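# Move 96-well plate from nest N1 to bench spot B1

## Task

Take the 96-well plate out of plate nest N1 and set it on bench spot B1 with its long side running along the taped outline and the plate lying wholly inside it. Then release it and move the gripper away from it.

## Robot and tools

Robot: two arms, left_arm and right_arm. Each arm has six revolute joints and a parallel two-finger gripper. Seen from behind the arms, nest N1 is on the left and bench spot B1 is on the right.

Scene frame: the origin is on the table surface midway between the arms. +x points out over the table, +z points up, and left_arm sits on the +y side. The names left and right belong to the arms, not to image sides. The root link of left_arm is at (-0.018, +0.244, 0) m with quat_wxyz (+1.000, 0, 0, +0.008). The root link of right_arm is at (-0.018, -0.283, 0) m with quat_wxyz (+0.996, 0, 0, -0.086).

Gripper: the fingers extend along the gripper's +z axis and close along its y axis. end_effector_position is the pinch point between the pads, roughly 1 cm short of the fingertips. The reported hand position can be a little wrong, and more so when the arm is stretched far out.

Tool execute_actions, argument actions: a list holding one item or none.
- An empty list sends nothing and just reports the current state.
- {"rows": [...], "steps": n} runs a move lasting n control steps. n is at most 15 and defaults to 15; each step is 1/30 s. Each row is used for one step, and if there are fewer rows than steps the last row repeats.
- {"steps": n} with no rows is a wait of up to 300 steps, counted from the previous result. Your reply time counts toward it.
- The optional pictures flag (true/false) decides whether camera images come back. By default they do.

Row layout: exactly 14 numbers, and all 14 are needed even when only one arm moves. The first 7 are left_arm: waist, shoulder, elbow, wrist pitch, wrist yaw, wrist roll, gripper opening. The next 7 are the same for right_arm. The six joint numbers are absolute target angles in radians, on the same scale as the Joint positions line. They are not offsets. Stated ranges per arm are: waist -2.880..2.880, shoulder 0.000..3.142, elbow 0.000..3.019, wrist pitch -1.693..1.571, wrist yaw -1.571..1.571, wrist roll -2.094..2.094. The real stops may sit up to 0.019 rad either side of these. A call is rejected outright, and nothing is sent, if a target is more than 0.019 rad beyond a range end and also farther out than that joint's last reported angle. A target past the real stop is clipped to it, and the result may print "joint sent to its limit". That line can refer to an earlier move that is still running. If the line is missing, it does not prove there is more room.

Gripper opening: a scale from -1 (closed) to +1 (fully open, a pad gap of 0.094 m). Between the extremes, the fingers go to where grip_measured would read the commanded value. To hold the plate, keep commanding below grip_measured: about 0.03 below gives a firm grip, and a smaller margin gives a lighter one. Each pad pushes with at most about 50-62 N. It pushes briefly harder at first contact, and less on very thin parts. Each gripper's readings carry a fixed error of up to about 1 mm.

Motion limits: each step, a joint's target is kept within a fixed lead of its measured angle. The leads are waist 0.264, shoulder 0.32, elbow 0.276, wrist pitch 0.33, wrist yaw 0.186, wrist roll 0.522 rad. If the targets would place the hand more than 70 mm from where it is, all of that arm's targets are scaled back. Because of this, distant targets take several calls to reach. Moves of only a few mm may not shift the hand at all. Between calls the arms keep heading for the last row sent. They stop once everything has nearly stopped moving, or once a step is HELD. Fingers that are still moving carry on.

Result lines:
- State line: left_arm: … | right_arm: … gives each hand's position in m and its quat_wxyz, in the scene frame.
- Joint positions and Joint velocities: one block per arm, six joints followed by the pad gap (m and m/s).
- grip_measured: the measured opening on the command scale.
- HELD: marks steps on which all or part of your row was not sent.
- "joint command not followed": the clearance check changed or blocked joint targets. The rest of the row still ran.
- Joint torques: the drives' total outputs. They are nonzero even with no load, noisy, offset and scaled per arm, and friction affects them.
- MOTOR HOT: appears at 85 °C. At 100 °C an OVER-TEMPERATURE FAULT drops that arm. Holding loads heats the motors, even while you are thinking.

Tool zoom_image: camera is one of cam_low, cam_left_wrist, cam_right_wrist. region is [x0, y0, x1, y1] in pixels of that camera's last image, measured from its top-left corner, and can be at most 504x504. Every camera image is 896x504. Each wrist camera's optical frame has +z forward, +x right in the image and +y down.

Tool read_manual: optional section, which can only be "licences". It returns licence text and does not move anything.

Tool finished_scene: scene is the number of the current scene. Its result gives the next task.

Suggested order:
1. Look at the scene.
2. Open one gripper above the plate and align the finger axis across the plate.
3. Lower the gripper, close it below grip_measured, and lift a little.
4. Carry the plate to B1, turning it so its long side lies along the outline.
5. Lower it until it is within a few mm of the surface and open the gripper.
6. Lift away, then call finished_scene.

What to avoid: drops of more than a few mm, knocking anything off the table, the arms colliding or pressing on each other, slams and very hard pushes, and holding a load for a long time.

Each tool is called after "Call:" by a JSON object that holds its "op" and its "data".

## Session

Call:
{"op": "execute_actions", "data": {"actions": []}}

Scene clock: 0.00 s of 13200.00 s.
left_arm: end_effector_position=(+0.1008, +0.4423, +0.1204) grip_measured=+1.000 end_effector_quat_wxyz=(-0.026, +0.952, -0.291, -0.088) | right_arm: end_effector_position=(+0.6065, -0.3639, +0.1947) grip_measured=+1.000 end_effector_quat_wxyz=(+0.654, -0.296, +0.663, +0.213)
Joint positions: left_arm=[ 0.88   0.989  0.667 -1.265 -0.183 -1.654  0.094] | right_arm=[-0.203  1.834  1.066  0.647 -1.108 -0.214  0.094]
Joint velocities: left_arm=[-0.015  0.005  0.002  0.002  0.066  0.037  0.   ] | right_arm=[0.015 0.015 0.002 0.012 0.007 0.037 0.   ]
Joint torques (N m, as the arm reports them, + toward a larger angle): no reading

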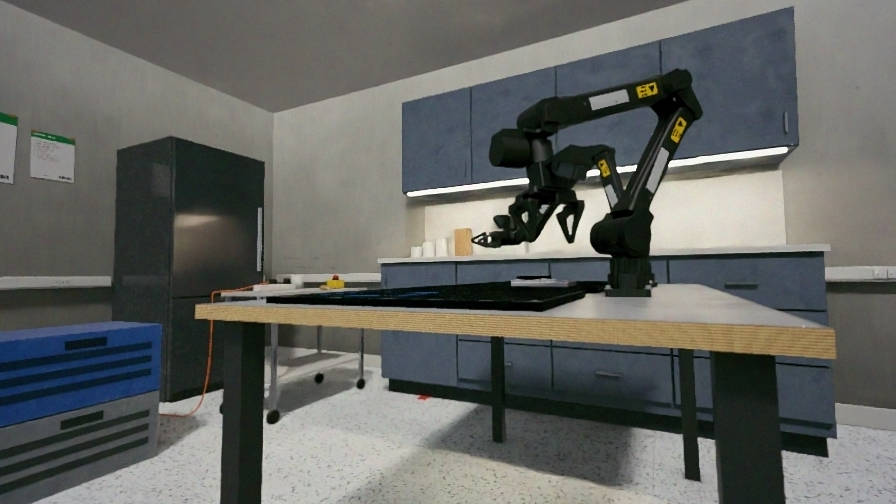

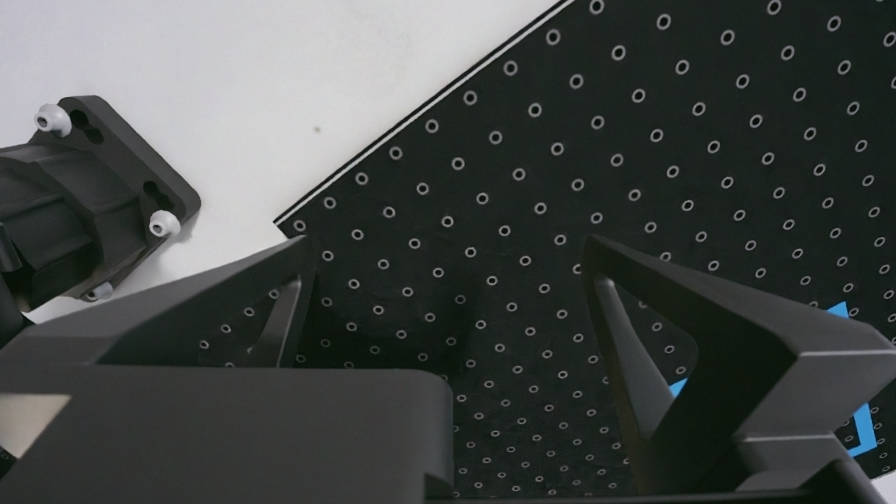

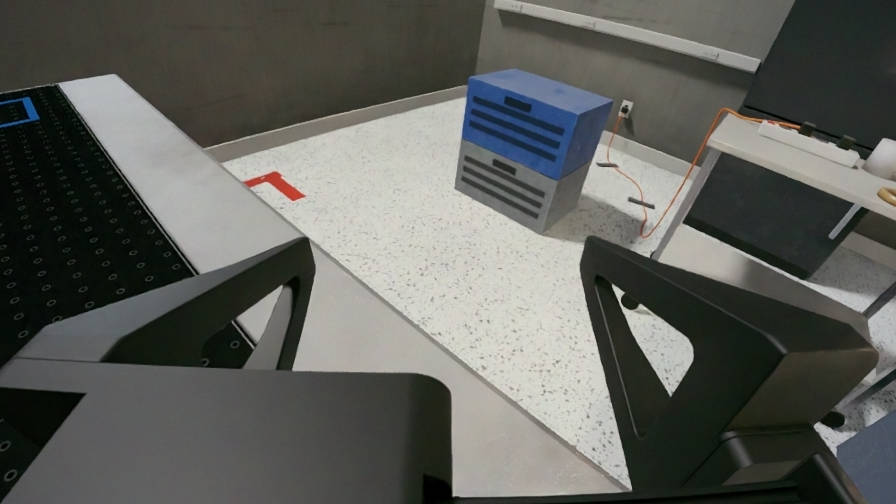

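Call:
{"op": "execute_actions", "data": {"actions": [{"rows":[[0.879,0.989,0.668,-1.264,-0.182,-1.649,1,-0.203,1.831,1.066,0.642,-1.104,-0.213,1],[0.875,0.989,0.672,-1.261,-0.181,-1.633,1,-0.204,1.823,1.066,0.627,-1.094,-0.211,1],[0.869,0.989,0.677,-1.256,-0.178,-1.608,1,-0.206,1.811,1.065,0.602,-1.077,-0.208,1],[0.862,0.99,0.685,-1.249,-0.174,-1.574,1,-0.208,1.793,1.064,0.569,-1.054,-0.204,1],[0.852,0.99,0.695,-1.241,-0.169,-1.531,1,-0.21,1.772,1.063,0.529,-1.026,-0.198,1],[0.84,0.99,0.706,-1.231,-0.164,-1.482,1,-0.213,1.747,1.062,0.481,-0.993,-0.192,1],[0.828,0.991,0.718,-1.22,-0.158,-1.426,1,-0.216,1.719,1.061,0.427,-0.955,-0.184,1],[0.813,0.991,0.732,-1.208,-0.151,-1.364,1,-0.22,1.688,1.06,0.367,-0.914,-0.176,1],[0.798,0.991,0.748,-1.195,-0.143,-1.297,1,-0.224,1.654,1.058,0.302,-0.869,-0.168,1],[0.781,0.992,0.764,-1.181,-0.136,-1.225,1,-0.228,1.618,1.057,0.233,-0.821,-0.159,1],[0.764,0.992,0.781,-1.166,-0.127,-1.15,1,-0.233,1.58,1.055,0.16,-0.77,-0.149,1],[0.746,0.993,0.798,-1.151,-0.119,-1.072,1,-0.237,1.54,1.053,0.085,-0.718,-0.139,1],[0.728,0.993,0.816,-1.135,-0.11,-0.991,1,-0.242,1.5,1.052,0.007,-0.664,-0.128,1],[0.709,0.994,0.835,-1.119,-0.101,-0.91,1,-0.247,1.459,1.05,-0.072,-0.609,-0.118,1],[0.69,0.995,0.854,-1.103,-0.092,-0.827,1,-0.252,1.417,1.048,-0.152,-0.554,-0.107,1]],"steps":15}], "pictures": false}}

Call:
{"op": "execute_actions", "data": {"actions": [{"rows":[[0.671,0.995,0.872,-1.086,-0.082,-0.744,1,-0.256,1.375,1.046,-0.231,-0.499,-0.096,1],[0.652,0.996,0.891,-1.07,-0.073,-0.663,1,-0.261,1.334,1.044,-0.31,-0.444,-0.086,1],[0.634,0.996,0.909,-1.054,-0.064,-0.582,1,-0.266,1.294,1.043,-0.388,-0.39,-0.075,1],[0.616,0.997,0.926,-1.039,-0.056,-0.504,1,-0.27,1.254,1.041,-0.463,-0.338,-0.065,1],[0.599,0.997,0.943,-1.024,-0.047,-0.429,1,-0.275,1.216,1.039,-0.536,-0.287,-0.055,1],[0.582,0.998,0.959,-1.01,-0.04,-0.357,1,-0.279,1.18,1.038,-0.605,-0.239,-0.046,1],[0.567,0.998,0.975,-0.997,-0.032,-0.29,1,-0.283,1.146,1.036,-0.67,-0.194,-0.038,1],[0.552,0.998,0.989,-0.985,-0.025,-0.228,1,-0.287,1.115,1.035,-0.73,-0.153,-0.03,1],[0.54,0.999,1.001,-0.974,-0.019,-0.172,1,-0.29,1.087,1.034,-0.784,-0.115,-0.022,1],[0.528,0.999,1.012,-0.964,-0.014,-0.123,1,-0.293,1.062,1.033,-0.832,-0.082,-0.016,1],[0.518,0.999,1.022,-0.956,-0.009,-0.08,1,-0.295,1.041,1.032,-0.872,-0.054,-0.01,1],[0.511,1,1.03,-0.949,-0.005,-0.046,1,-0.297,1.023,1.031,-0.905,-0.031,-0.006,1],[0.505,1,1.035,-0.944,-0.002,-0.021,1,-0.299,1.011,1.03,-0.93,-0.014,-0.003,1],[0.501,1,1.039,-0.941,-0.001,-0.005,1,-0.3,1.003,1.03,-0.945,-0.004,-0.001,1],[0.5,1,1.04,-0.94,0,0,1,-0.3,1,1.03,-0.95,0,0,1]],"steps":15}], "pictures": false}}

Call:
{"op": "execute_actions", "data": {"actions": [{"steps":20}]}}

Scene clock: 56.10 s of 13200.00 s.
left_arm: end_effector_position=(+0.1807, +0.4517, +0.1543) grip_measured=+1.000 end_effector_quat_wxyz=(-0.100, +0.808, -0.580, -0.032) | right_arm: end_effector_position=(+0.5791, -0.4265, +0.2195) grip_measured=+1.000 end_effector_quat_wxyz=(+0.543, -0.056, +0.830, +0.115)
Joint positions: left_arm=[ 0.731  0.989  0.754 -1.152 -0.103 -1.14   0.094] | right_arm=[-0.226  1.558  1.039  0.031 -0.615 -0.156  0.094]
Joint velocities: left_arm=[-0.542 -0.005  0.613  0.466  0.198  1.971  0.   ] | right_arm=[-0.171 -1.372 -0.017 -2.205  1.414  0.227  0.   ]
Joint torques (N m, as the arm reports them, + toward a larger angle): left_arm=[ 0.28 -1.51 15.24  1.38 -0.03  0.11] | right_arm=[ -1.61 -16.59  10.1    2.08  -0.33   0.09]
Steps of this call (steps 1 to 90: nothing new was sent; then 52.60 s passed at rest; steps 91 to 105: all 15 steps of this action). Readings (joint positions):
91: left_arm=[0.880 0.989 0.667 -1.265 -0.183 -1.654] | right_arm=[-0.203 1.834 1.065 0.647 -1.107 -0.214]
92: left_arm=[0.880 0.989 0.667 -1.265 -0.183 -1.653] | right_arm=[-0.203 1.834 1.065 0.645 -1.103 -0.214]
94: left_arm=[0.879 0.989 0.666 -1.265 -0.180 -1.638] | right_arm=[-0.203 1.833 1.063 0.622 -1.074 -0.214]
98: left_arm=[0.849 0.989 0.667 -1.242 -0.160 -1.535] | right_arm=[-0.204 1.797 1.051 0.474 -0.950 -0.203]
105: the state above

Scene clock: 56.60 s of 13200.00 s.
left_arm: end_effector_position=(+0.3216, +0.4403, +0.2798) grip_measured=+1.000 end_effector_quat_wxyz=(+0.292, -0.320, +0.900, +0.055) | right_arm: end_effector_position=(+0.3524, -0.4662, +0.3105) grip_measured=+1.000 end_effector_quat_wxyz=(+0.334, +0.202, +0.917, -0.079)
Joint positions: left_arm=[ 0.507  0.989  0.984 -0.962 -0.003 -0.16   0.094] | right_arm=[-0.291  0.996  1.031 -0.906 -0.01  -0.027  0.094]
Joint velocities: left_arm=[-0.142 -0.005  0.144  0.129  0.037  1.048  0.   ] | right_arm=[-0.015 -0.288 -0.051 -0.618  0.198  0.168  0.   ]
Joint torques (N m, as the arm reports them, + toward a larger angle): left_arm=[ 1.11 -3.14 14.85  2.08  0.11  0.04] | right_arm=[-1.52 -4.02 10.49  1.82  0.05  0.13]
Steps of this call (steps 1 to 15: all 15 steps of this action). Readings (joint positions):
1: left_arm=[0.712 0.989 0.776 -1.135 -0.094 -1.068] | right_arm=[-0.231 1.512 1.039 -0.045 -0.559 -0.147]
2: left_arm=[0.693 0.989 0.798 -1.118 -0.084 -0.994] | right_arm=[-0.237 1.463 1.039 -0.125 -0.502 -0.137]
4: left_arm=[0.655 0.989 0.840 -1.085 -0.067 -0.842] | right_arm=[-0.251 1.362 1.039 -0.289 -0.388 -0.117]
8: left_arm=[0.584 0.989 0.912 -1.025 -0.034 -0.544] | right_arm=[-0.274 1.176 1.039 -0.585 -0.194 -0.077]
15: the state above

Scene clock: 57.27 s of 13200.00 s.
left_arm: end_effector_position=(+0.3247, +0.4398, +0.2834) grip_measured=+1.000 end_effector_quat_wxyz=(+0.293, -0.251, +0.919, +0.076) | right_arm: end_effector_position=(+0.3428, -0.4629, +0.3017) grip_measured=+1.000 end_effector_quat_wxyz=(+0.315, +0.213, +0.922, -0.074)
Joint positions: left_arm=[ 0.502  0.99   0.99  -0.956 -0.002 -0.015  0.094] | right_arm=[-0.292  0.989  1.02  -0.942 -0.004 -0.008  0.094]
Joint velocities: left_arm=[-0.005  0.005  0.007 -0.007  0.022 -0.022  0.   ] | right_arm=[ 0.015 -0.005 -0.007  0.002  0.051 -0.007  0.   ]
Joint torques (N m, as the arm reports them, + toward a larger angle): left_arm=[ 0.88 -3.03 14.94  2.32  0.14  0.09] | right_arm=[-1.41 -4.8  11.12  1.43  0.1   0.12]
Steps of this call (steps 1 to 20: the robot went on to your last target). Readings (joint positions):
1: left_arm=[0.504 0.989 0.988 -0.959 -0.002 -0.130] | right_arm=[-0.292 0.990 1.029 -0.922 -0.005 -0.023]
2: left_arm=[0.502 0.989 0.990 -0.957 -0.002 -0.107] | right_arm=[-0.292 0.988 1.028 -0.931 -0.004 -0.020]
4: left_arm=[0.502 0.989 0.990 -0.956 -0.002 -0.073] | right_arm=[-0.292 0.989 1.025 -0.938 -0.004 -0.016]
8: left_arm=[0.502 0.990 0.990 -0.956 -0.002 -0.037] | right_arm=[-0.292 0.989 1.020 -0.942 -0.004 -0.011]
20: the state above

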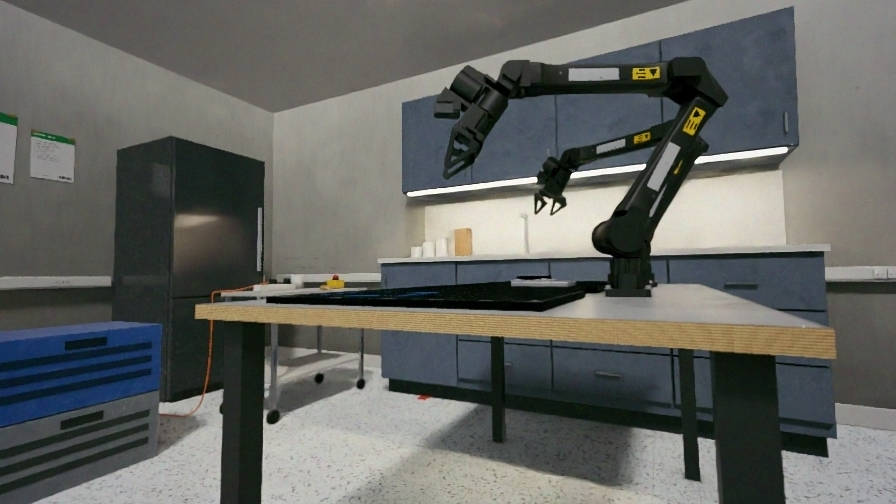

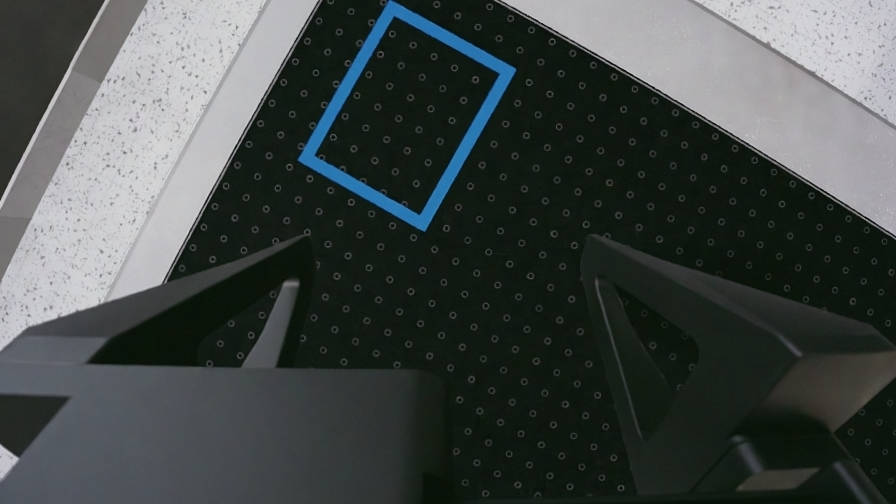

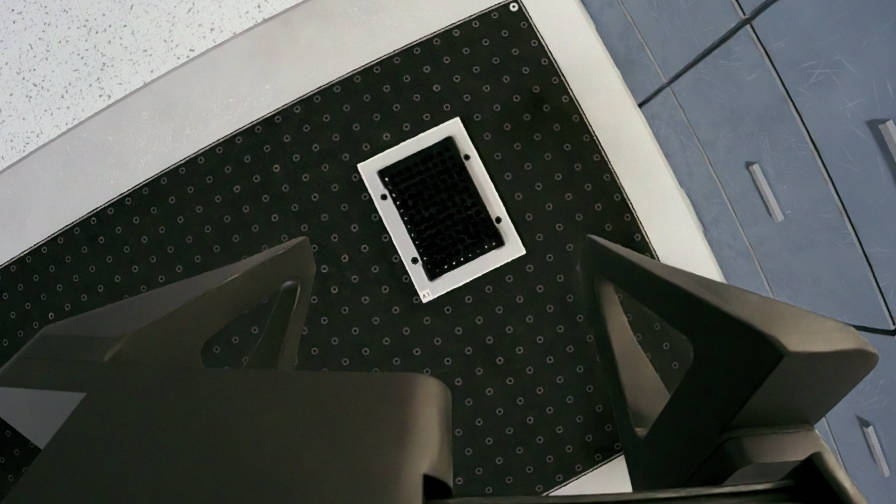

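Call:
{"op": "zoom_image", "data": {"camera": "cam_right_wrist", "region": [320, 90, 560, 320]}}

Call:
{"op": "zoom_image", "data": {"camera": "cam_low", "region": [440, 240, 680, 320]}}

Region (320, 90, 560, 320) of cam_right_wrist's 896x504 image, scaled by 2.100, with more detail than that image has; it fills the top 483 rows of this view, and the rest is white.

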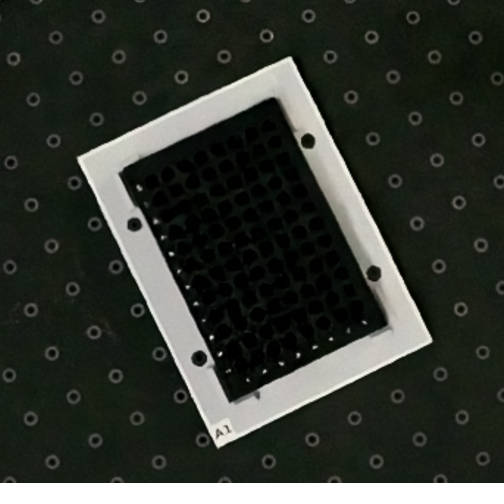

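Region (440, 240, 680, 320) of cam_low's 896x504 image, scaled by 2.100, with more detail than that image has.

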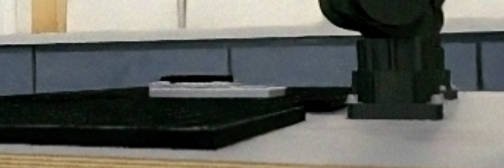

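Call:
{"op": "execute_actions", "data": {"actions": [{"rows":[[0.497,1,1.04,-0.94,0,0,1,-0.3,1.002,1.031,-0.95,0,-0.002,1],[0.49,1,1.04,-0.94,0,0,1,-0.3,1.009,1.032,-0.952,0,-0.006,1],[0.478,1,1.04,-0.94,0,0,1,-0.299,1.019,1.035,-0.954,0,-0.013,1],[0.461,1,1.04,-0.94,0,0,1,-0.299,1.033,1.039,-0.957,0,-0.022,1],[0.441,1,1.04,-0.94,0,0,1,-0.298,1.05,1.044,-0.96,0,-0.034,1],[0.417,1,1.04,-0.94,0,0,1,-0.297,1.07,1.049,-0.965,0,-0.048,1],[0.39,1,1.04,-0.94,0,0,1,-0.296,1.093,1.056,-0.969,0,-0.063,1],[0.36,1,1.04,-0.94,0,0,1,-0.295,1.118,1.063,-0.975,0,-0.081,1],[0.327,1,1.04,-0.94,0,0,1,-0.294,1.145,1.07,-0.98,0,-0.099,1],[0.293,1,1.04,-0.94,0,0,1,-0.292,1.174,1.078,-0.987,0,-0.119,1],[0.256,1,1.04,-0.94,0,0,1,-0.291,1.205,1.087,-0.993,0,-0.14,1],[0.218,1,1.04,-0.94,0,0,1,-0.289,1.237,1.095,-1.0,0,-0.162,1],[0.18,1,1.04,-0.94,0,0,1,-0.288,1.269,1.105,-1.006,0,-0.184,1],[0.14,1,1.04,-0.94,0,0,1,-0.286,1.302,1.114,-1.013,0,-0.207,1],[0.1,1,1.04,-0.94,0,0,1,-0.285,1.336,1.123,-1.021,0,-0.23,1]],"steps":15}], "pictures": false}}

Call:
{"op": "execute_actions", "data": {"actions": [{"rows":[[0.06,1,1.04,-0.94,0,0,1,-0.284,1.37,1.132,-1.028,0,-0.252,1],[0.02,1,1.04,-0.94,0,0,1,-0.282,1.403,1.141,-1.035,0,-0.275,1],[-0.018,1,1.04,-0.94,0,0,1,-0.281,1.435,1.151,-1.041,0,-0.297,1],[-0.056,1,1.04,-0.94,0,0,1,-0.279,1.467,1.159,-1.048,0,-0.319,1],[-0.093,1,1.04,-0.94,0,0,1,-0.278,1.498,1.168,-1.054,0,-0.34,1],[-0.127,1,1.04,-0.94,0,0,1,-0.276,1.527,1.176,-1.061,0,-0.36,1],[-0.16,1,1.04,-0.94,0,0,1,-0.275,1.554,1.183,-1.066,0,-0.378,1],[-0.19,1,1.04,-0.94,0,0,1,-0.274,1.579,1.19,-1.072,0,-0.396,1],[-0.217,1,1.04,-0.94,0,0,1,-0.273,1.602,1.197,-1.076,0,-0.411,1],[-0.241,1,1.04,-0.94,0,0,1,-0.272,1.622,1.202,-1.081,0,-0.425,1],[-0.261,1,1.04,-0.94,0,0,1,-0.271,1.639,1.207,-1.084,0,-0.437,1],[-0.278,1,1.04,-0.94,0,0,1,-0.271,1.653,1.211,-1.087,0,-0.446,1],[-0.29,1,1.04,-0.94,0,0,1,-0.27,1.663,1.214,-1.089,0,-0.453,1],[-0.297,1,1.04,-0.94,0,0,1,-0.27,1.67,1.215,-1.091,0,-0.457,1],[-0.3,1,1.04,-0.94,0,0,1,-0.27,1.672,1.216,-1.091,0,-0.459,1]],"steps":15}], "pictures": false}}

Call:
{"op": "execute_actions", "data": {"actions": [{"steps":20}]}}

Scene clock: 117.67 s of 13200.00 s.
left_arm: end_effector_position=(+0.3693, +0.3195, +0.2834) grip_measured=+1.000 end_effector_quat_wxyz=(+0.301, -0.098, +0.948, +0.028) | right_arm: end_effector_position=(+0.3704, -0.4767, +0.2040) grip_measured=+1.000 end_effector_quat_wxyz=(+0.175, +0.159, +0.970, -0.053)
Joint positions: left_arm=[ 0.176  0.99   0.99  -0.956 -0.002 -0.013  0.094] | right_arm=[-0.292  1.263  1.056 -0.997 -0.003 -0.14   0.094]
Joint velocities: left_arm=[-1.226 -0.005  0.017 -0.012  0.037 -0.007  0.   ] | right_arm=[-0.005  1.079  0.252 -0.198 -0.007 -0.549  0.   ]
Joint torques (N m, as the arm reports them, + toward a larger angle): left_arm=[ 1.26 -3.3  14.87  2.33  0.11  0.07] | right_arm=[-0.41 -8.07 14.23  0.98  0.08  0.  ]
Steps of this call (steps 1 to 15: the robot went on to your last target; steps 16 to 90: nothing new was sent; then 56.90 s passed at rest; steps 91 to 105: all 15 steps of this action). Readings (joint positions):
91: left_arm=[0.502 0.990 0.990 -0.956 -0.002 -0.013] | right_arm=[-0.292 0.989 1.020 -0.942 -0.004 -0.008]
92: left_arm=[0.502 0.990 0.990 -0.956 -0.002 -0.013] | right_arm=[-0.292 0.990 1.020 -0.942 -0.004 -0.008]
94: left_arm=[0.496 0.990 0.990 -0.956 -0.002 -0.013] | right_arm=[-0.292 0.994 1.020 -0.943 -0.004 -0.009]
98: left_arm=[0.429 0.990 0.990 -0.956 -0.002 -0.013] | right_arm=[-0.292 1.042 1.020 -0.955 -0.004 -0.032]
105: the state above

Scene clock: 118.17 s of 13200.00 s.
left_arm: end_effector_position=(+0.3613, +0.1359, +0.2834) grip_measured=+1.000 end_effector_quat_wxyz=(+0.299, +0.126, +0.945, -0.043) | right_arm: end_effector_position=(+0.3936, -0.4822, +0.0705) grip_measured=+1.000 end_effector_quat_wxyz=(-0.004, +0.021, +1.000, +0.004)
Joint positions: left_arm=[-0.294  0.99   0.99  -0.956 -0.001 -0.012  0.094] | right_arm=[-0.279  1.666  1.161 -1.076 -0.003 -0.41   0.094]
Joint velocities: left_arm=[-0.269 -0.005 -0.002 -0.012  0.007  0.081  0.   ] | right_arm=[ 0.005  0.269  0.017 -0.046  0.022 -0.315  0.   ]
Joint torques (N m, as the arm reports them, + toward a larger angle): left_arm=[ 1.83 -2.83 14.84  2.36  0.07  0.06] | right_arm=[ -0.22 -13.99  12.74   0.25   0.06  -0.02]
Steps of this call (steps 1 to 15: all 15 steps of this action). Readings (joint positions):
1: left_arm=[0.135 0.990 0.990 -0.956 -0.002 -0.013] | right_arm=[-0.292 1.299 1.065 -1.004 -0.003 -0.159]
2: left_arm=[0.095 0.990 0.990 -0.956 -0.002 -0.013] | right_arm=[-0.292 1.335 1.075 -1.011 -0.003 -0.180]
4: left_arm=[0.014 0.990 0.990 -0.956 -0.002 -0.013] | right_arm=[-0.292 1.403 1.094 -1.024 -0.003 -0.222]
8: left_arm=[-0.134 0.990 0.990 -0.956 -0.001 -0.013] | right_arm=[-0.288 1.527 1.129 -1.049 -0.003 -0.304]
15: the state above

Scene clock: 118.83 s of 13200.00 s.
left_arm: end_effector_position=(+0.3603, +0.1324, +0.2834) grip_measured=+1.000 end_effector_quat_wxyz=(+0.299, +0.130, +0.944, -0.045) | right_arm: end_effector_position=(+0.3963, -0.4833, +0.0691) grip_measured=+1.000 end_effector_quat_wxyz=(-0.006, +0.000, +1.000, +0.005)
Joint positions: left_arm=[-0.303  0.99   0.99  -0.956 -0.001 -0.012  0.094] | right_arm=[-0.279  1.678  1.173 -1.082 -0.003 -0.451  0.094]
Joint velocities: left_arm=[-0.005 -0.005  0.002 -0.002 -0.081  0.007  0.   ] | right_arm=[-0.015  0.005 -0.002 -0.017  0.007  0.007  0.   ]
Joint torques (N m, as the arm reports them, + toward a larger angle): left_arm=[ 1.51 -2.86 14.86  2.22  0.06  0.1 ] | right_arm=[ -0.19 -13.45  11.89   0.27   0.06  -0.03]
Steps of this call (steps 1 to 20: the robot went on to your last target). Readings (joint positions):
1: left_arm=[-0.300 0.990 0.990 -0.956 -0.001 -0.012] | right_arm=[-0.279 1.673 1.161 -1.078 -0.003 -0.418]
2: left_arm=[-0.303 0.990 0.990 -0.956 -0.001 -0.012] | right_arm=[-0.279 1.677 1.161 -1.079 -0.003 -0.425]
4: left_arm=[-0.303 0.990 0.990 -0.956 -0.001 -0.012] | right_arm=[-0.279 1.678 1.162 -1.081 -0.003 -0.434]
8: left_arm=[-0.303 0.990 0.990 -0.956 -0.001 -0.012] | right_arm=[-0.279 1.678 1.170 -1.082 -0.003 -0.444]
20: the state above

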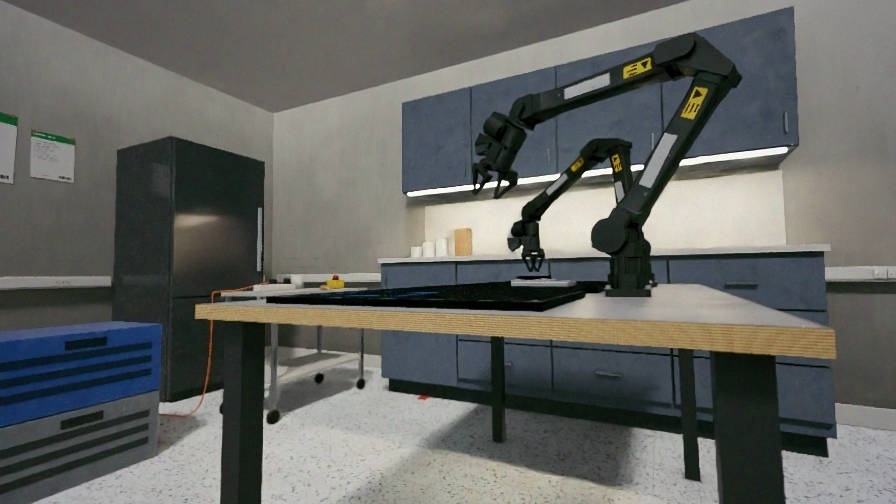

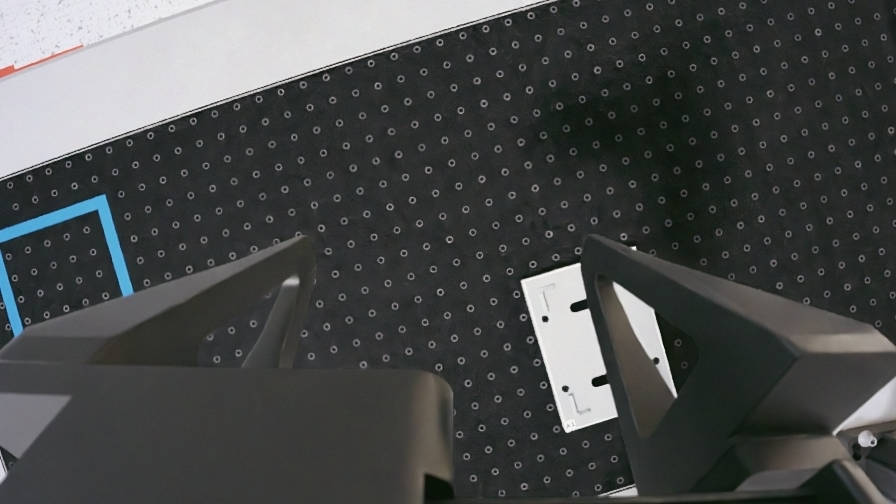

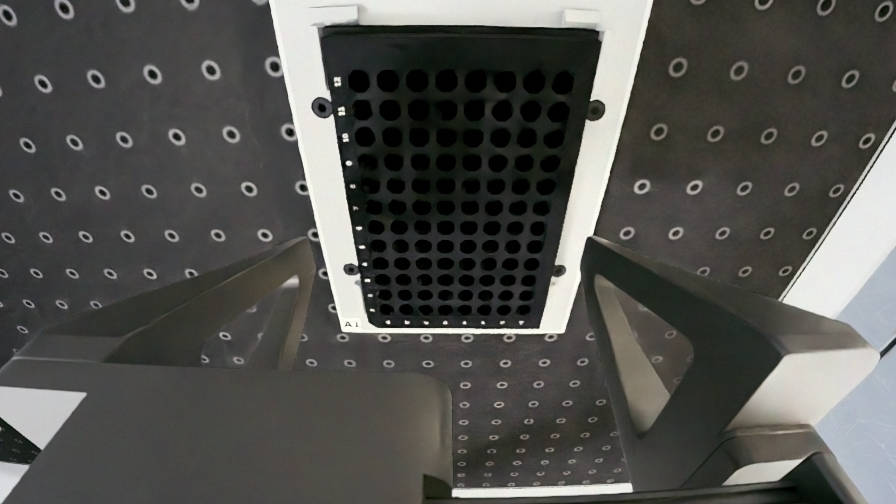

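Call:
{"op": "execute_actions", "data": {"actions": [{"rows":[[-0.299,1.003,1.041,-0.941,0,0,1,-0.288,1.692,1.179,-1.068,0,-0.459,1],[-0.294,1.01,1.045,-0.943,0,0,1,-0.29,1.6934,1.1776,-1.0647,0,-0.459,1],[-0.287,1.023,1.051,-0.946,0,0,1,-0.292,1.6948,1.1762,-1.0613,0,-0.459,1],[-0.278,1.04,1.059,-0.95,0,0,1,-0.294,1.6962,1.1748,-1.058,0,-0.459,1],[-0.267,1.061,1.069,-0.956,0,0,1,-0.294,1.6976,1.1734,-1.0547,0,-0.459,1],[-0.253,1.085,1.081,-0.962,0,0,1,-0.294,1.699,1.172,-1.0513,0,-0.459,1],[-0.238,1.113,1.095,-0.969,0,0,1,-0.294,1.7004,1.1706,-1.048,0,-0.459,1],[-0.221,1.144,1.11,-0.977,0,0,1,-0.294,1.7018,1.1692,-1.0447,0,-0.459,1],[-0.203,1.177,1.126,-0.985,0,0,1,-0.294,1.7032,1.1678,-1.0413,0,-0.459,1],[-0.183,1.213,1.143,-0.994,0,0,1,-0.294,1.7046,1.1664,-1.038,0,-0.459,1],[-0.163,1.25,1.161,-1.004,0,0,1,-0.294,1.706,1.165,-1.0347,0,-0.459,1],[-0.142,1.289,1.18,-1.014,0,0,1,-0.294,1.7074,1.1636,-1.0313,0,-0.459,1],[-0.12,1.328,1.199,-1.024,0,0,1,-0.294,1.7088,1.1622,-1.028,0,-0.459,1],[-0.097,1.369,1.219,-1.035,0,0,1,-0.294,1.7102,1.1608,-1.0247,0,-0.459,1],[-0.075,1.41,1.239,-1.045,0,0,1,-0.294,1.7116,1.1594,-1.0213,0,-0.459,1]],"steps":15}], "pictures": false}}

Call:
{"op": "execute_actions", "data": {"actions": [{"rows":[[-0.053,1.451,1.258,-1.055,0,0,1,-0.294,1.713,1.158,-1.018,0,-0.459,1],[-0.03,1.492,1.278,-1.066,0,0,1,-0.294,1.713,1.158,-1.018,0,-0.459,1],[-0.008,1.531,1.297,-1.076,0,0,1,-0.294,1.713,1.158,-1.018,0,-0.459,1],[0.013,1.57,1.316,-1.086,0,0,1,-0.294,1.713,1.158,-1.018,0,-0.459,1],[0.033,1.607,1.334,-1.096,0,0,1,-0.294,1.713,1.158,-1.018,0,-0.459,1],[0.053,1.643,1.351,-1.105,0,0,1,-0.294,1.713,1.158,-1.018,0,-0.459,1],[0.071,1.676,1.367,-1.113,0,0,1,-0.294,1.713,1.158,-1.018,0,-0.459,1],[0.088,1.707,1.382,-1.121,0,0,1,-0.294,1.713,1.158,-1.018,0,-0.459,1],[0.103,1.735,1.396,-1.128,0,0,1,-0.294,1.713,1.158,-1.018,0,-0.459,1],[0.117,1.759,1.408,-1.134,0,0,1,-0.294,1.713,1.158,-1.018,0,-0.459,1],[0.128,1.78,1.418,-1.14,0,0,1,-0.294,1.713,1.158,-1.018,0,-0.459,1],[0.137,1.797,1.426,-1.144,0,0,1,-0.294,1.713,1.158,-1.018,0,-0.459,1],[0.144,1.81,1.432,-1.147,0,0,1,-0.294,1.713,1.158,-1.018,0,-0.459,1],[0.149,1.817,1.436,-1.149,0,0,1,-0.294,1.713,1.158,-1.018,0,-0.459,1],[0.15,1.82,1.437,-1.15,0,0,1,-0.294,1.713,1.158,-1.018,0,-0.459,1]],"steps":15}], "pictures": false}}

Call:
{"op": "execute_actions", "data": {"actions": [{"steps":12}]}}

Scene clock: 199.57 s of 13200.00 s.
left_arm: end_effector_position=(+0.4449, +0.1922, +0.2306) grip_measured=+1.000 end_effector_quat_wxyz=(+0.202, +0.049, +0.978, -0.012) | right_arm: end_effector_position=(+0.3969, -0.4865, +0.0567) grip_measured=+1.000 end_effector_quat_wxyz=(-0.003, +0.003, +1.000, +0.003)
Joint positions: left_arm=[-0.127  1.313  1.162 -1.012 -0.001 -0.012  0.094] | right_arm=[-0.285  1.694  1.157 -1.041 -0.003 -0.451  0.094]
Joint velocities: left_arm=[ 0.669  1.265  0.554 -0.315  0.007 -0.066  0.   ] | right_arm=[-0.005  0.054 -0.037  0.081 -0.022  0.022  0.   ]
Joint torques (N m, as the arm reports them, + toward a larger angle): left_arm=[ 2.03 -6.34 13.92  0.93  0.02  0.1 ] | right_arm=[ -1.53 -12.4    8.47   1.09   0.05  -0.02]
Steps of this call (steps 1 to 15: the robot went on to your last target; steps 16 to 90: nothing new was sent; then 77.23 s passed at rest; steps 91 to 105: all 15 steps of this action). Readings (joint positions):
91: left_arm=[-0.303 0.990 0.990 -0.956 -0.001 -0.012] | right_arm=[-0.279 1.678 1.173 -1.082 -0.003 -0.451]
92: left_arm=[-0.303 0.990 0.990 -0.956 -0.001 -0.012] | right_arm=[-0.279 1.678 1.173 -1.081 -0.003 -0.451]
94: left_arm=[-0.300 0.995 0.992 -0.956 -0.001 -0.012] | right_arm=[-0.279 1.678 1.173 -1.077 -0.003 -0.451]
98: left_arm=[-0.265 1.057 1.027 -0.961 -0.001 -0.012] | right_arm=[-0.283 1.681 1.168 -1.064 -0.003 -0.451]
105: the state above

Scene clock: 200.07 s of 13200.00 s.
left_arm: end_effector_position=(+0.4982, +0.3311, +0.0716) grip_measured=+1.000 end_effector_quat_wxyz=(-0.003, -0.089, +0.996, +0.000) | right_arm: end_effector_position=(+0.3968, -0.4864, +0.0523) grip_measured=+1.000 end_effector_quat_wxyz=(-0.003, +0.003, +1.000, +0.003)
Joint positions: left_arm=[ 0.151  1.816  1.373 -1.132 -0.001 -0.012  0.094] | right_arm=[-0.285  1.7    1.152 -1.031 -0.003 -0.451  0.094]
Joint velocities: left_arm=[ 0.21   0.327  0.066 -0.085 -0.007  0.022  0.   ] | right_arm=[-0.005  0.005  0.002 -0.002  0.051  0.007  0.   ]
Joint torques (N m, as the arm reports them, + toward a larger angle): left_arm=[ -0.81 -14.28  13.84   0.25   0.05   0.08] | right_arm=[ -1.56 -12.38   8.44   1.17   0.06  -0.02]
Steps of this call (steps 1 to 15: all 15 steps of this action). Readings (joint positions):
1: left_arm=[-0.105 1.356 1.181 -1.022 -0.001 -0.012] | right_arm=[-0.285 1.696 1.155 -1.038 -0.003 -0.451]
2: left_arm=[-0.082 1.399 1.200 -1.032 -0.001 -0.012] | right_arm=[-0.285 1.697 1.154 -1.035 -0.003 -0.451]
4: left_arm=[-0.037 1.484 1.237 -1.053 -0.001 -0.012] | right_arm=[-0.285 1.700 1.152 -1.033 -0.003 -0.451]
8: left_arm=[0.049 1.642 1.306 -1.091 -0.001 -0.012] | right_arm=[-0.285 1.700 1.152 -1.031 -0.003 -0.451]
15: the state above

Scene clock: 200.47 s of 13200.00 s.
left_arm: end_effector_position=(+0.5018, +0.3343, +0.0706) grip_measured=+1.000 end_effector_quat_wxyz=(-0.005, -0.092, +0.996, +0.000) | right_arm: end_effector_position=(+0.3968, -0.4864, +0.0523) grip_measured=+1.000 end_effector_quat_wxyz=(-0.003, +0.003, +1.000, +0.003)
Joint positions: left_arm=[ 0.156  1.83   1.39  -1.141 -0.001 -0.012  0.094] | right_arm=[-0.285  1.7    1.152 -1.031 -0.003 -0.451  0.094]
Joint velocities: left_arm=[-0.024 -0.005 -0.017 -0.002  0.037 -0.066  0.   ] | right_arm=[ 0.015 -0.005  0.007 -0.007 -0.007 -0.051  0.   ]
Joint torques (N m, as the arm reports them, + toward a larger angle): left_arm=[  0.24 -14.27  12.77   0.3    0.06   0.08] | right_arm=[ -1.5  -12.59   8.4    1.1    0.05  -0.02]
Steps of this call (steps 1 to 12: the robot went on to your last target). Readings (joint positions):
1: left_arm=[0.157 1.824 1.374 -1.135 -0.001 -0.012] | right_arm=[-0.285 1.700 1.152 -1.031 -0.003 -0.451]
2: left_arm=[0.161 1.829 1.374 -1.136 -0.001 -0.012] | right_arm=[-0.285 1.700 1.152 -1.031 -0.003 -0.451]
4: left_arm=[0.161 1.830 1.374 -1.139 -0.001 -0.012] | right_arm=[-0.285 1.700 1.152 -1.031 -0.003 -0.451]
8: left_arm=[0.157 1.830 1.386 -1.141 -0.001 -0.012] | right_arm=[-0.285 1.700 1.152 -1.031 -0.003 -0.451]
12: the state above

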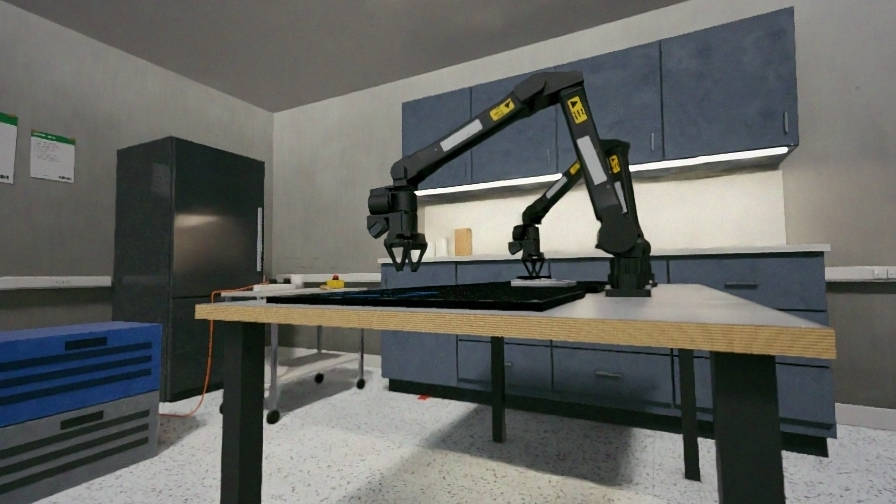

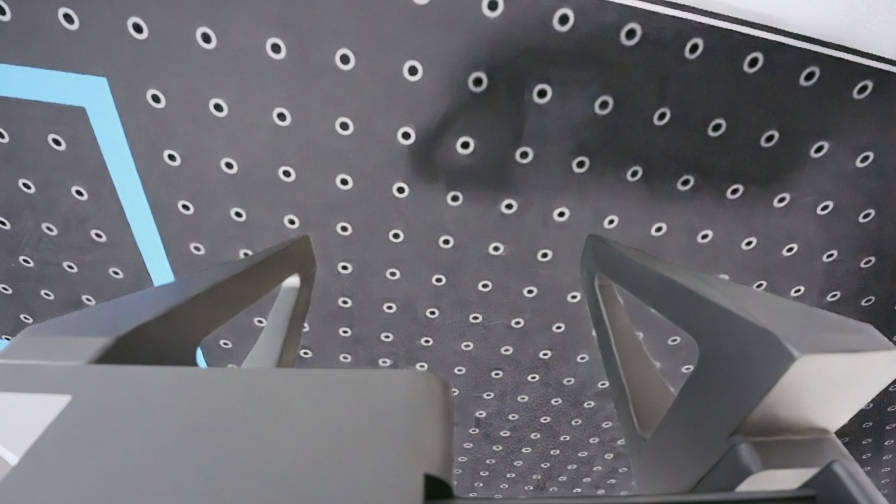

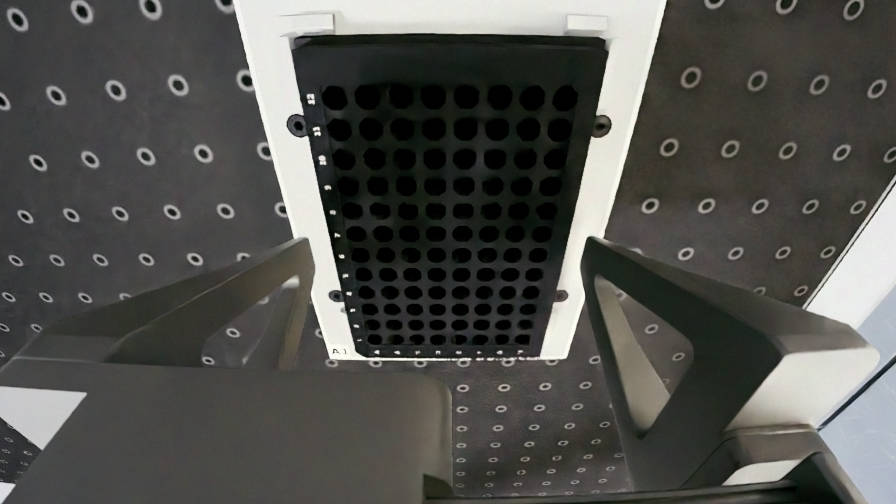

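Call:
{"op": "execute_actions", "data": {"actions": [{"rows":[[0.15,1.82,1.437,-1.15,0,0,1,-0.294,1.7144,1.1566,-1.0147,0,-0.459,1],[0.15,1.82,1.437,-1.15,0,0,1,-0.294,1.7158,1.1552,-1.0113,0,-0.459,1],[0.15,1.82,1.437,-1.15,0,0,1,-0.294,1.7172,1.1538,-1.008,0,-0.459,1],[0.15,1.82,1.437,-1.15,0,0,1,-0.294,1.7186,1.1524,-1.0047,0,-0.459,1],[0.15,1.82,1.437,-1.15,0,0,1,-0.294,1.72,1.151,-1.0013,0,-0.459,1],[0.15,1.82,1.437,-1.15,0,0,1,-0.294,1.7214,1.1496,-0.998,0,-0.459,1],[0.15,1.82,1.437,-1.15,0,0,1,-0.294,1.7228,1.1482,-0.9947,0,-0.459,1],[0.15,1.82,1.437,-1.15,0,0,1,-0.294,1.7242,1.1468,-0.9913,0,-0.459,1],[0.15,1.82,1.437,-1.15,0,0,1,-0.294,1.7256,1.1454,-0.988,0,-0.459,1],[0.15,1.82,1.437,-1.15,0,0,1,-0.294,1.727,1.144,-0.9847,0,-0.459,1],[0.15,1.82,1.437,-1.15,0,0,1,-0.294,1.7284,1.1426,-0.9813,0,-0.459,1],[0.15,1.82,1.437,-1.15,0,0,1,-0.294,1.7298,1.1412,-0.978,0,-0.459,1],[0.15,1.82,1.437,-1.15,0,0,1,-0.294,1.7312,1.1398,-0.9747,0,-0.459,1],[0.15,1.82,1.437,-1.15,0,0,1,-0.294,1.7326,1.1384,-0.9713,0,-0.459,1],[0.15,1.82,1.437,-1.15,0,0,1,-0.294,1.734,1.137,-0.968,0,-0.459,1]],"steps":15}], "pictures": false}}

Call:
{"op": "execute_actions", "data": {"actions": [{"rows":[[0.15,1.82,1.437,-1.15,0,0,1,-0.294,1.734,1.137,-0.968,0,-0.459,1],[0.15,1.82,1.437,-1.15,0,0,1,-0.294,1.734,1.137,-0.968,0,-0.459,1],[0.15,1.82,1.437,-1.15,0,0,1,-0.294,1.734,1.137,-0.968,0,-0.459,1],[0.15,1.82,1.437,-1.15,0,0,1,-0.294,1.734,1.137,-0.968,0,-0.459,1],[0.15,1.82,1.437,-1.15,0,0,1,-0.294,1.734,1.137,-0.968,0,-0.459,0.95],[0.15,1.82,1.437,-1.15,0,0,1,-0.294,1.734,1.137,-0.968,0,-0.459,0.91],[0.15,1.82,1.437,-1.15,0,0,1,-0.294,1.734,1.137,-0.968,0,-0.459,0.87],[0.15,1.82,1.437,-1.15,0,0,1,-0.294,1.734,1.137,-0.968,0,-0.459,0.84],[0.15,1.82,1.437,-1.15,0,0,1,-0.294,1.734,1.137,-0.968,0,-0.459,0.81],[0.15,1.82,1.437,-1.15,0,0,1,-0.294,1.734,1.137,-0.968,0,-0.459,0.79],[0.15,1.82,1.437,-1.15,0,0,1,-0.294,1.734,1.137,-0.968,0,-0.459,0.77],[0.15,1.82,1.437,-1.15,0,0,1,-0.294,1.734,1.137,-0.968,0,-0.459,0.75],[0.15,1.82,1.437,-1.15,0,0,1,-0.294,1.734,1.137,-0.968,0,-0.459,0.735]],"steps":15}]}}

Scene clock: 226.90 s of 13200.00 s.
left_arm: end_effector_position=(+0.5018, +0.3343, +0.0706) grip_measured=+1.000 end_effector_quat_wxyz=(-0.005, -0.092, +0.996, +0.000) | right_arm: end_effector_position=(+0.3982, -0.4871, +0.0397) grip_measured=+1.000 end_effector_quat_wxyz=(+0.001, +0.003, +1.000, +0.001)
Joint positions: left_arm=[ 0.156  1.83   1.39  -1.141 -0.001 -0.012  0.094] | right_arm=[-0.285  1.716  1.135 -0.988 -0.003 -0.451  0.094]
Joint velocities: left_arm=[-0.015  0.005 -0.002  0.007 -0.066  0.037  0.   ] | right_arm=[ 0.005  0.044 -0.046  0.11   0.007  0.022  0.   ]
Joint torques (N m, as the arm reports them, + toward a larger angle): left_arm=[  0.67 -14.54  12.67   0.33   0.06   0.09] | right_arm=[ -1.36 -12.38   8.17   1.15   0.06  -0.03]
Steps of this call (steps 1 to 30: the robot went on to your last target; steps 31 to 90: nothing new was sent; then 22.93 s passed at rest; steps 91 to 105: all 15 steps of this action). Readings (joint positions):
91: left_arm=[0.156 1.830 1.390 -1.141 -0.001 -0.012] | right_arm=[-0.285 1.700 1.152 -1.030 -0.003 -0.451]
92: left_arm=[0.156 1.830 1.390 -1.141 -0.001 -0.012] | right_arm=[-0.285 1.700 1.152 -1.029 -0.003 -0.451]
94: left_arm=[0.156 1.830 1.390 -1.141 -0.001 -0.012] | right_arm=[-0.285 1.700 1.151 -1.024 -0.003 -0.451]
98: left_arm=[0.156 1.830 1.390 -1.141 -0.001 -0.012] | right_arm=[-0.285 1.703 1.146 -1.011 -0.003 -0.451]
105: the state above

Scene clock: 227.40 s of 13200.00 s.
left_arm: end_effector_position=(+0.5018, +0.3343, +0.0706) grip_measured=+1.000 end_effector_quat_wxyz=(-0.005, -0.092, +0.996, +0.000) | right_arm: end_effector_position=(+0.3982, -0.4871, +0.0372) grip_measured=+0.769 end_effector_quat_wxyz=(+0.001, +0.003, +1.000, +0.001)
Joint positions: left_arm=[ 0.156  1.83   1.39  -1.141 -0.001 -0.012  0.094] | right_arm=[-0.285  1.72   1.132 -0.982 -0.003 -0.452  0.083]
Joint velocities: left_arm=[-0.005 -0.005 -0.012  0.012 -0.007  0.022  0.   ] | right_arm=[-0.005 -0.015 -0.017 -0.002 -0.051  0.007 -0.001]
Joint torques (N m, as the arm reports them, + toward a larger angle): left_arm=[  0.77 -14.27  12.69   0.23   0.06   0.05] | right_arm=[ -1.47 -12.3    8.18   1.19   0.05  -0.02]
Steps of this call (steps 1 to 15: all 15 steps of this action). Readings (joint positions):
1: left_arm=[0.156 1.830 1.390 -1.141 -0.001 -0.012] | right_arm=[-0.285 1.718 1.133 -0.985 -0.003 -0.451]
2: left_arm=[0.156 1.830 1.390 -1.141 -0.001 -0.012] | right_arm=[-0.285 1.719 1.132 -0.984 -0.003 -0.451]
4: left_arm=[0.156 1.830 1.390 -1.141 -0.001 -0.012] | right_arm=[-0.285 1.720 1.132 -0.982 -0.003 -0.451]
8: left_arm=[0.156 1.830 1.390 -1.141 -0.001 -0.012] | right_arm=[-0.285 1.720 1.132 -0.982 -0.003 -0.451]
15: the state above

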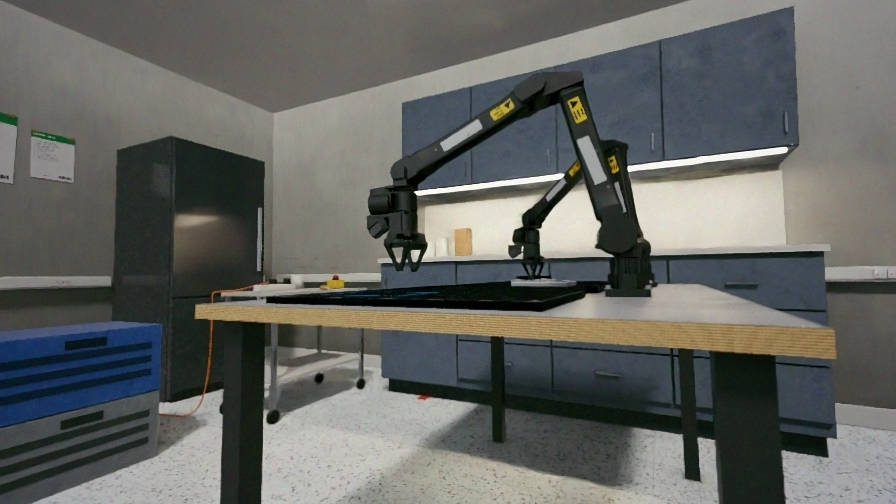

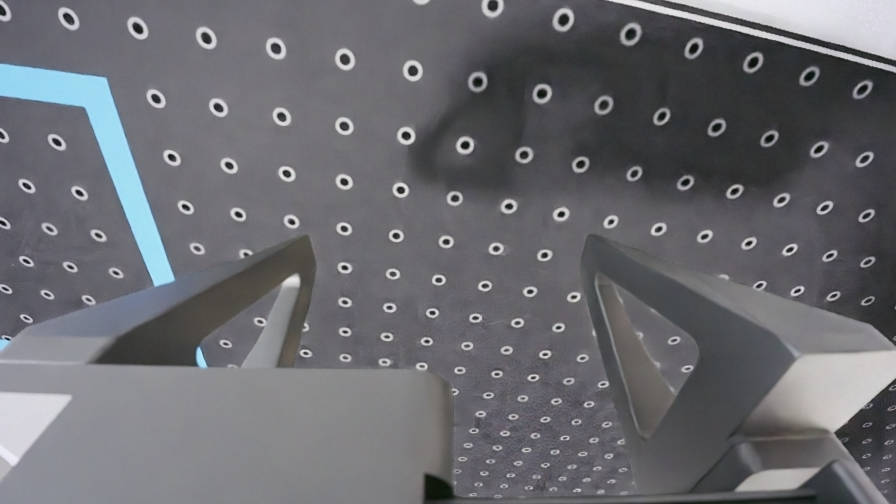

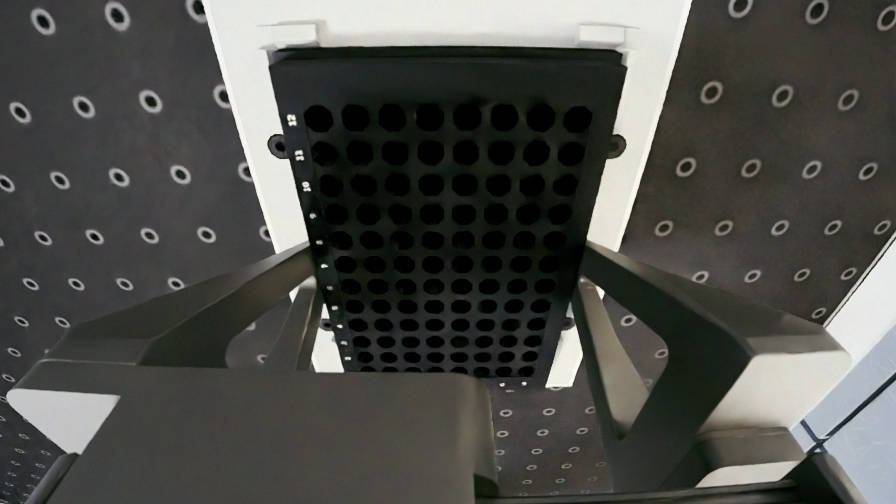

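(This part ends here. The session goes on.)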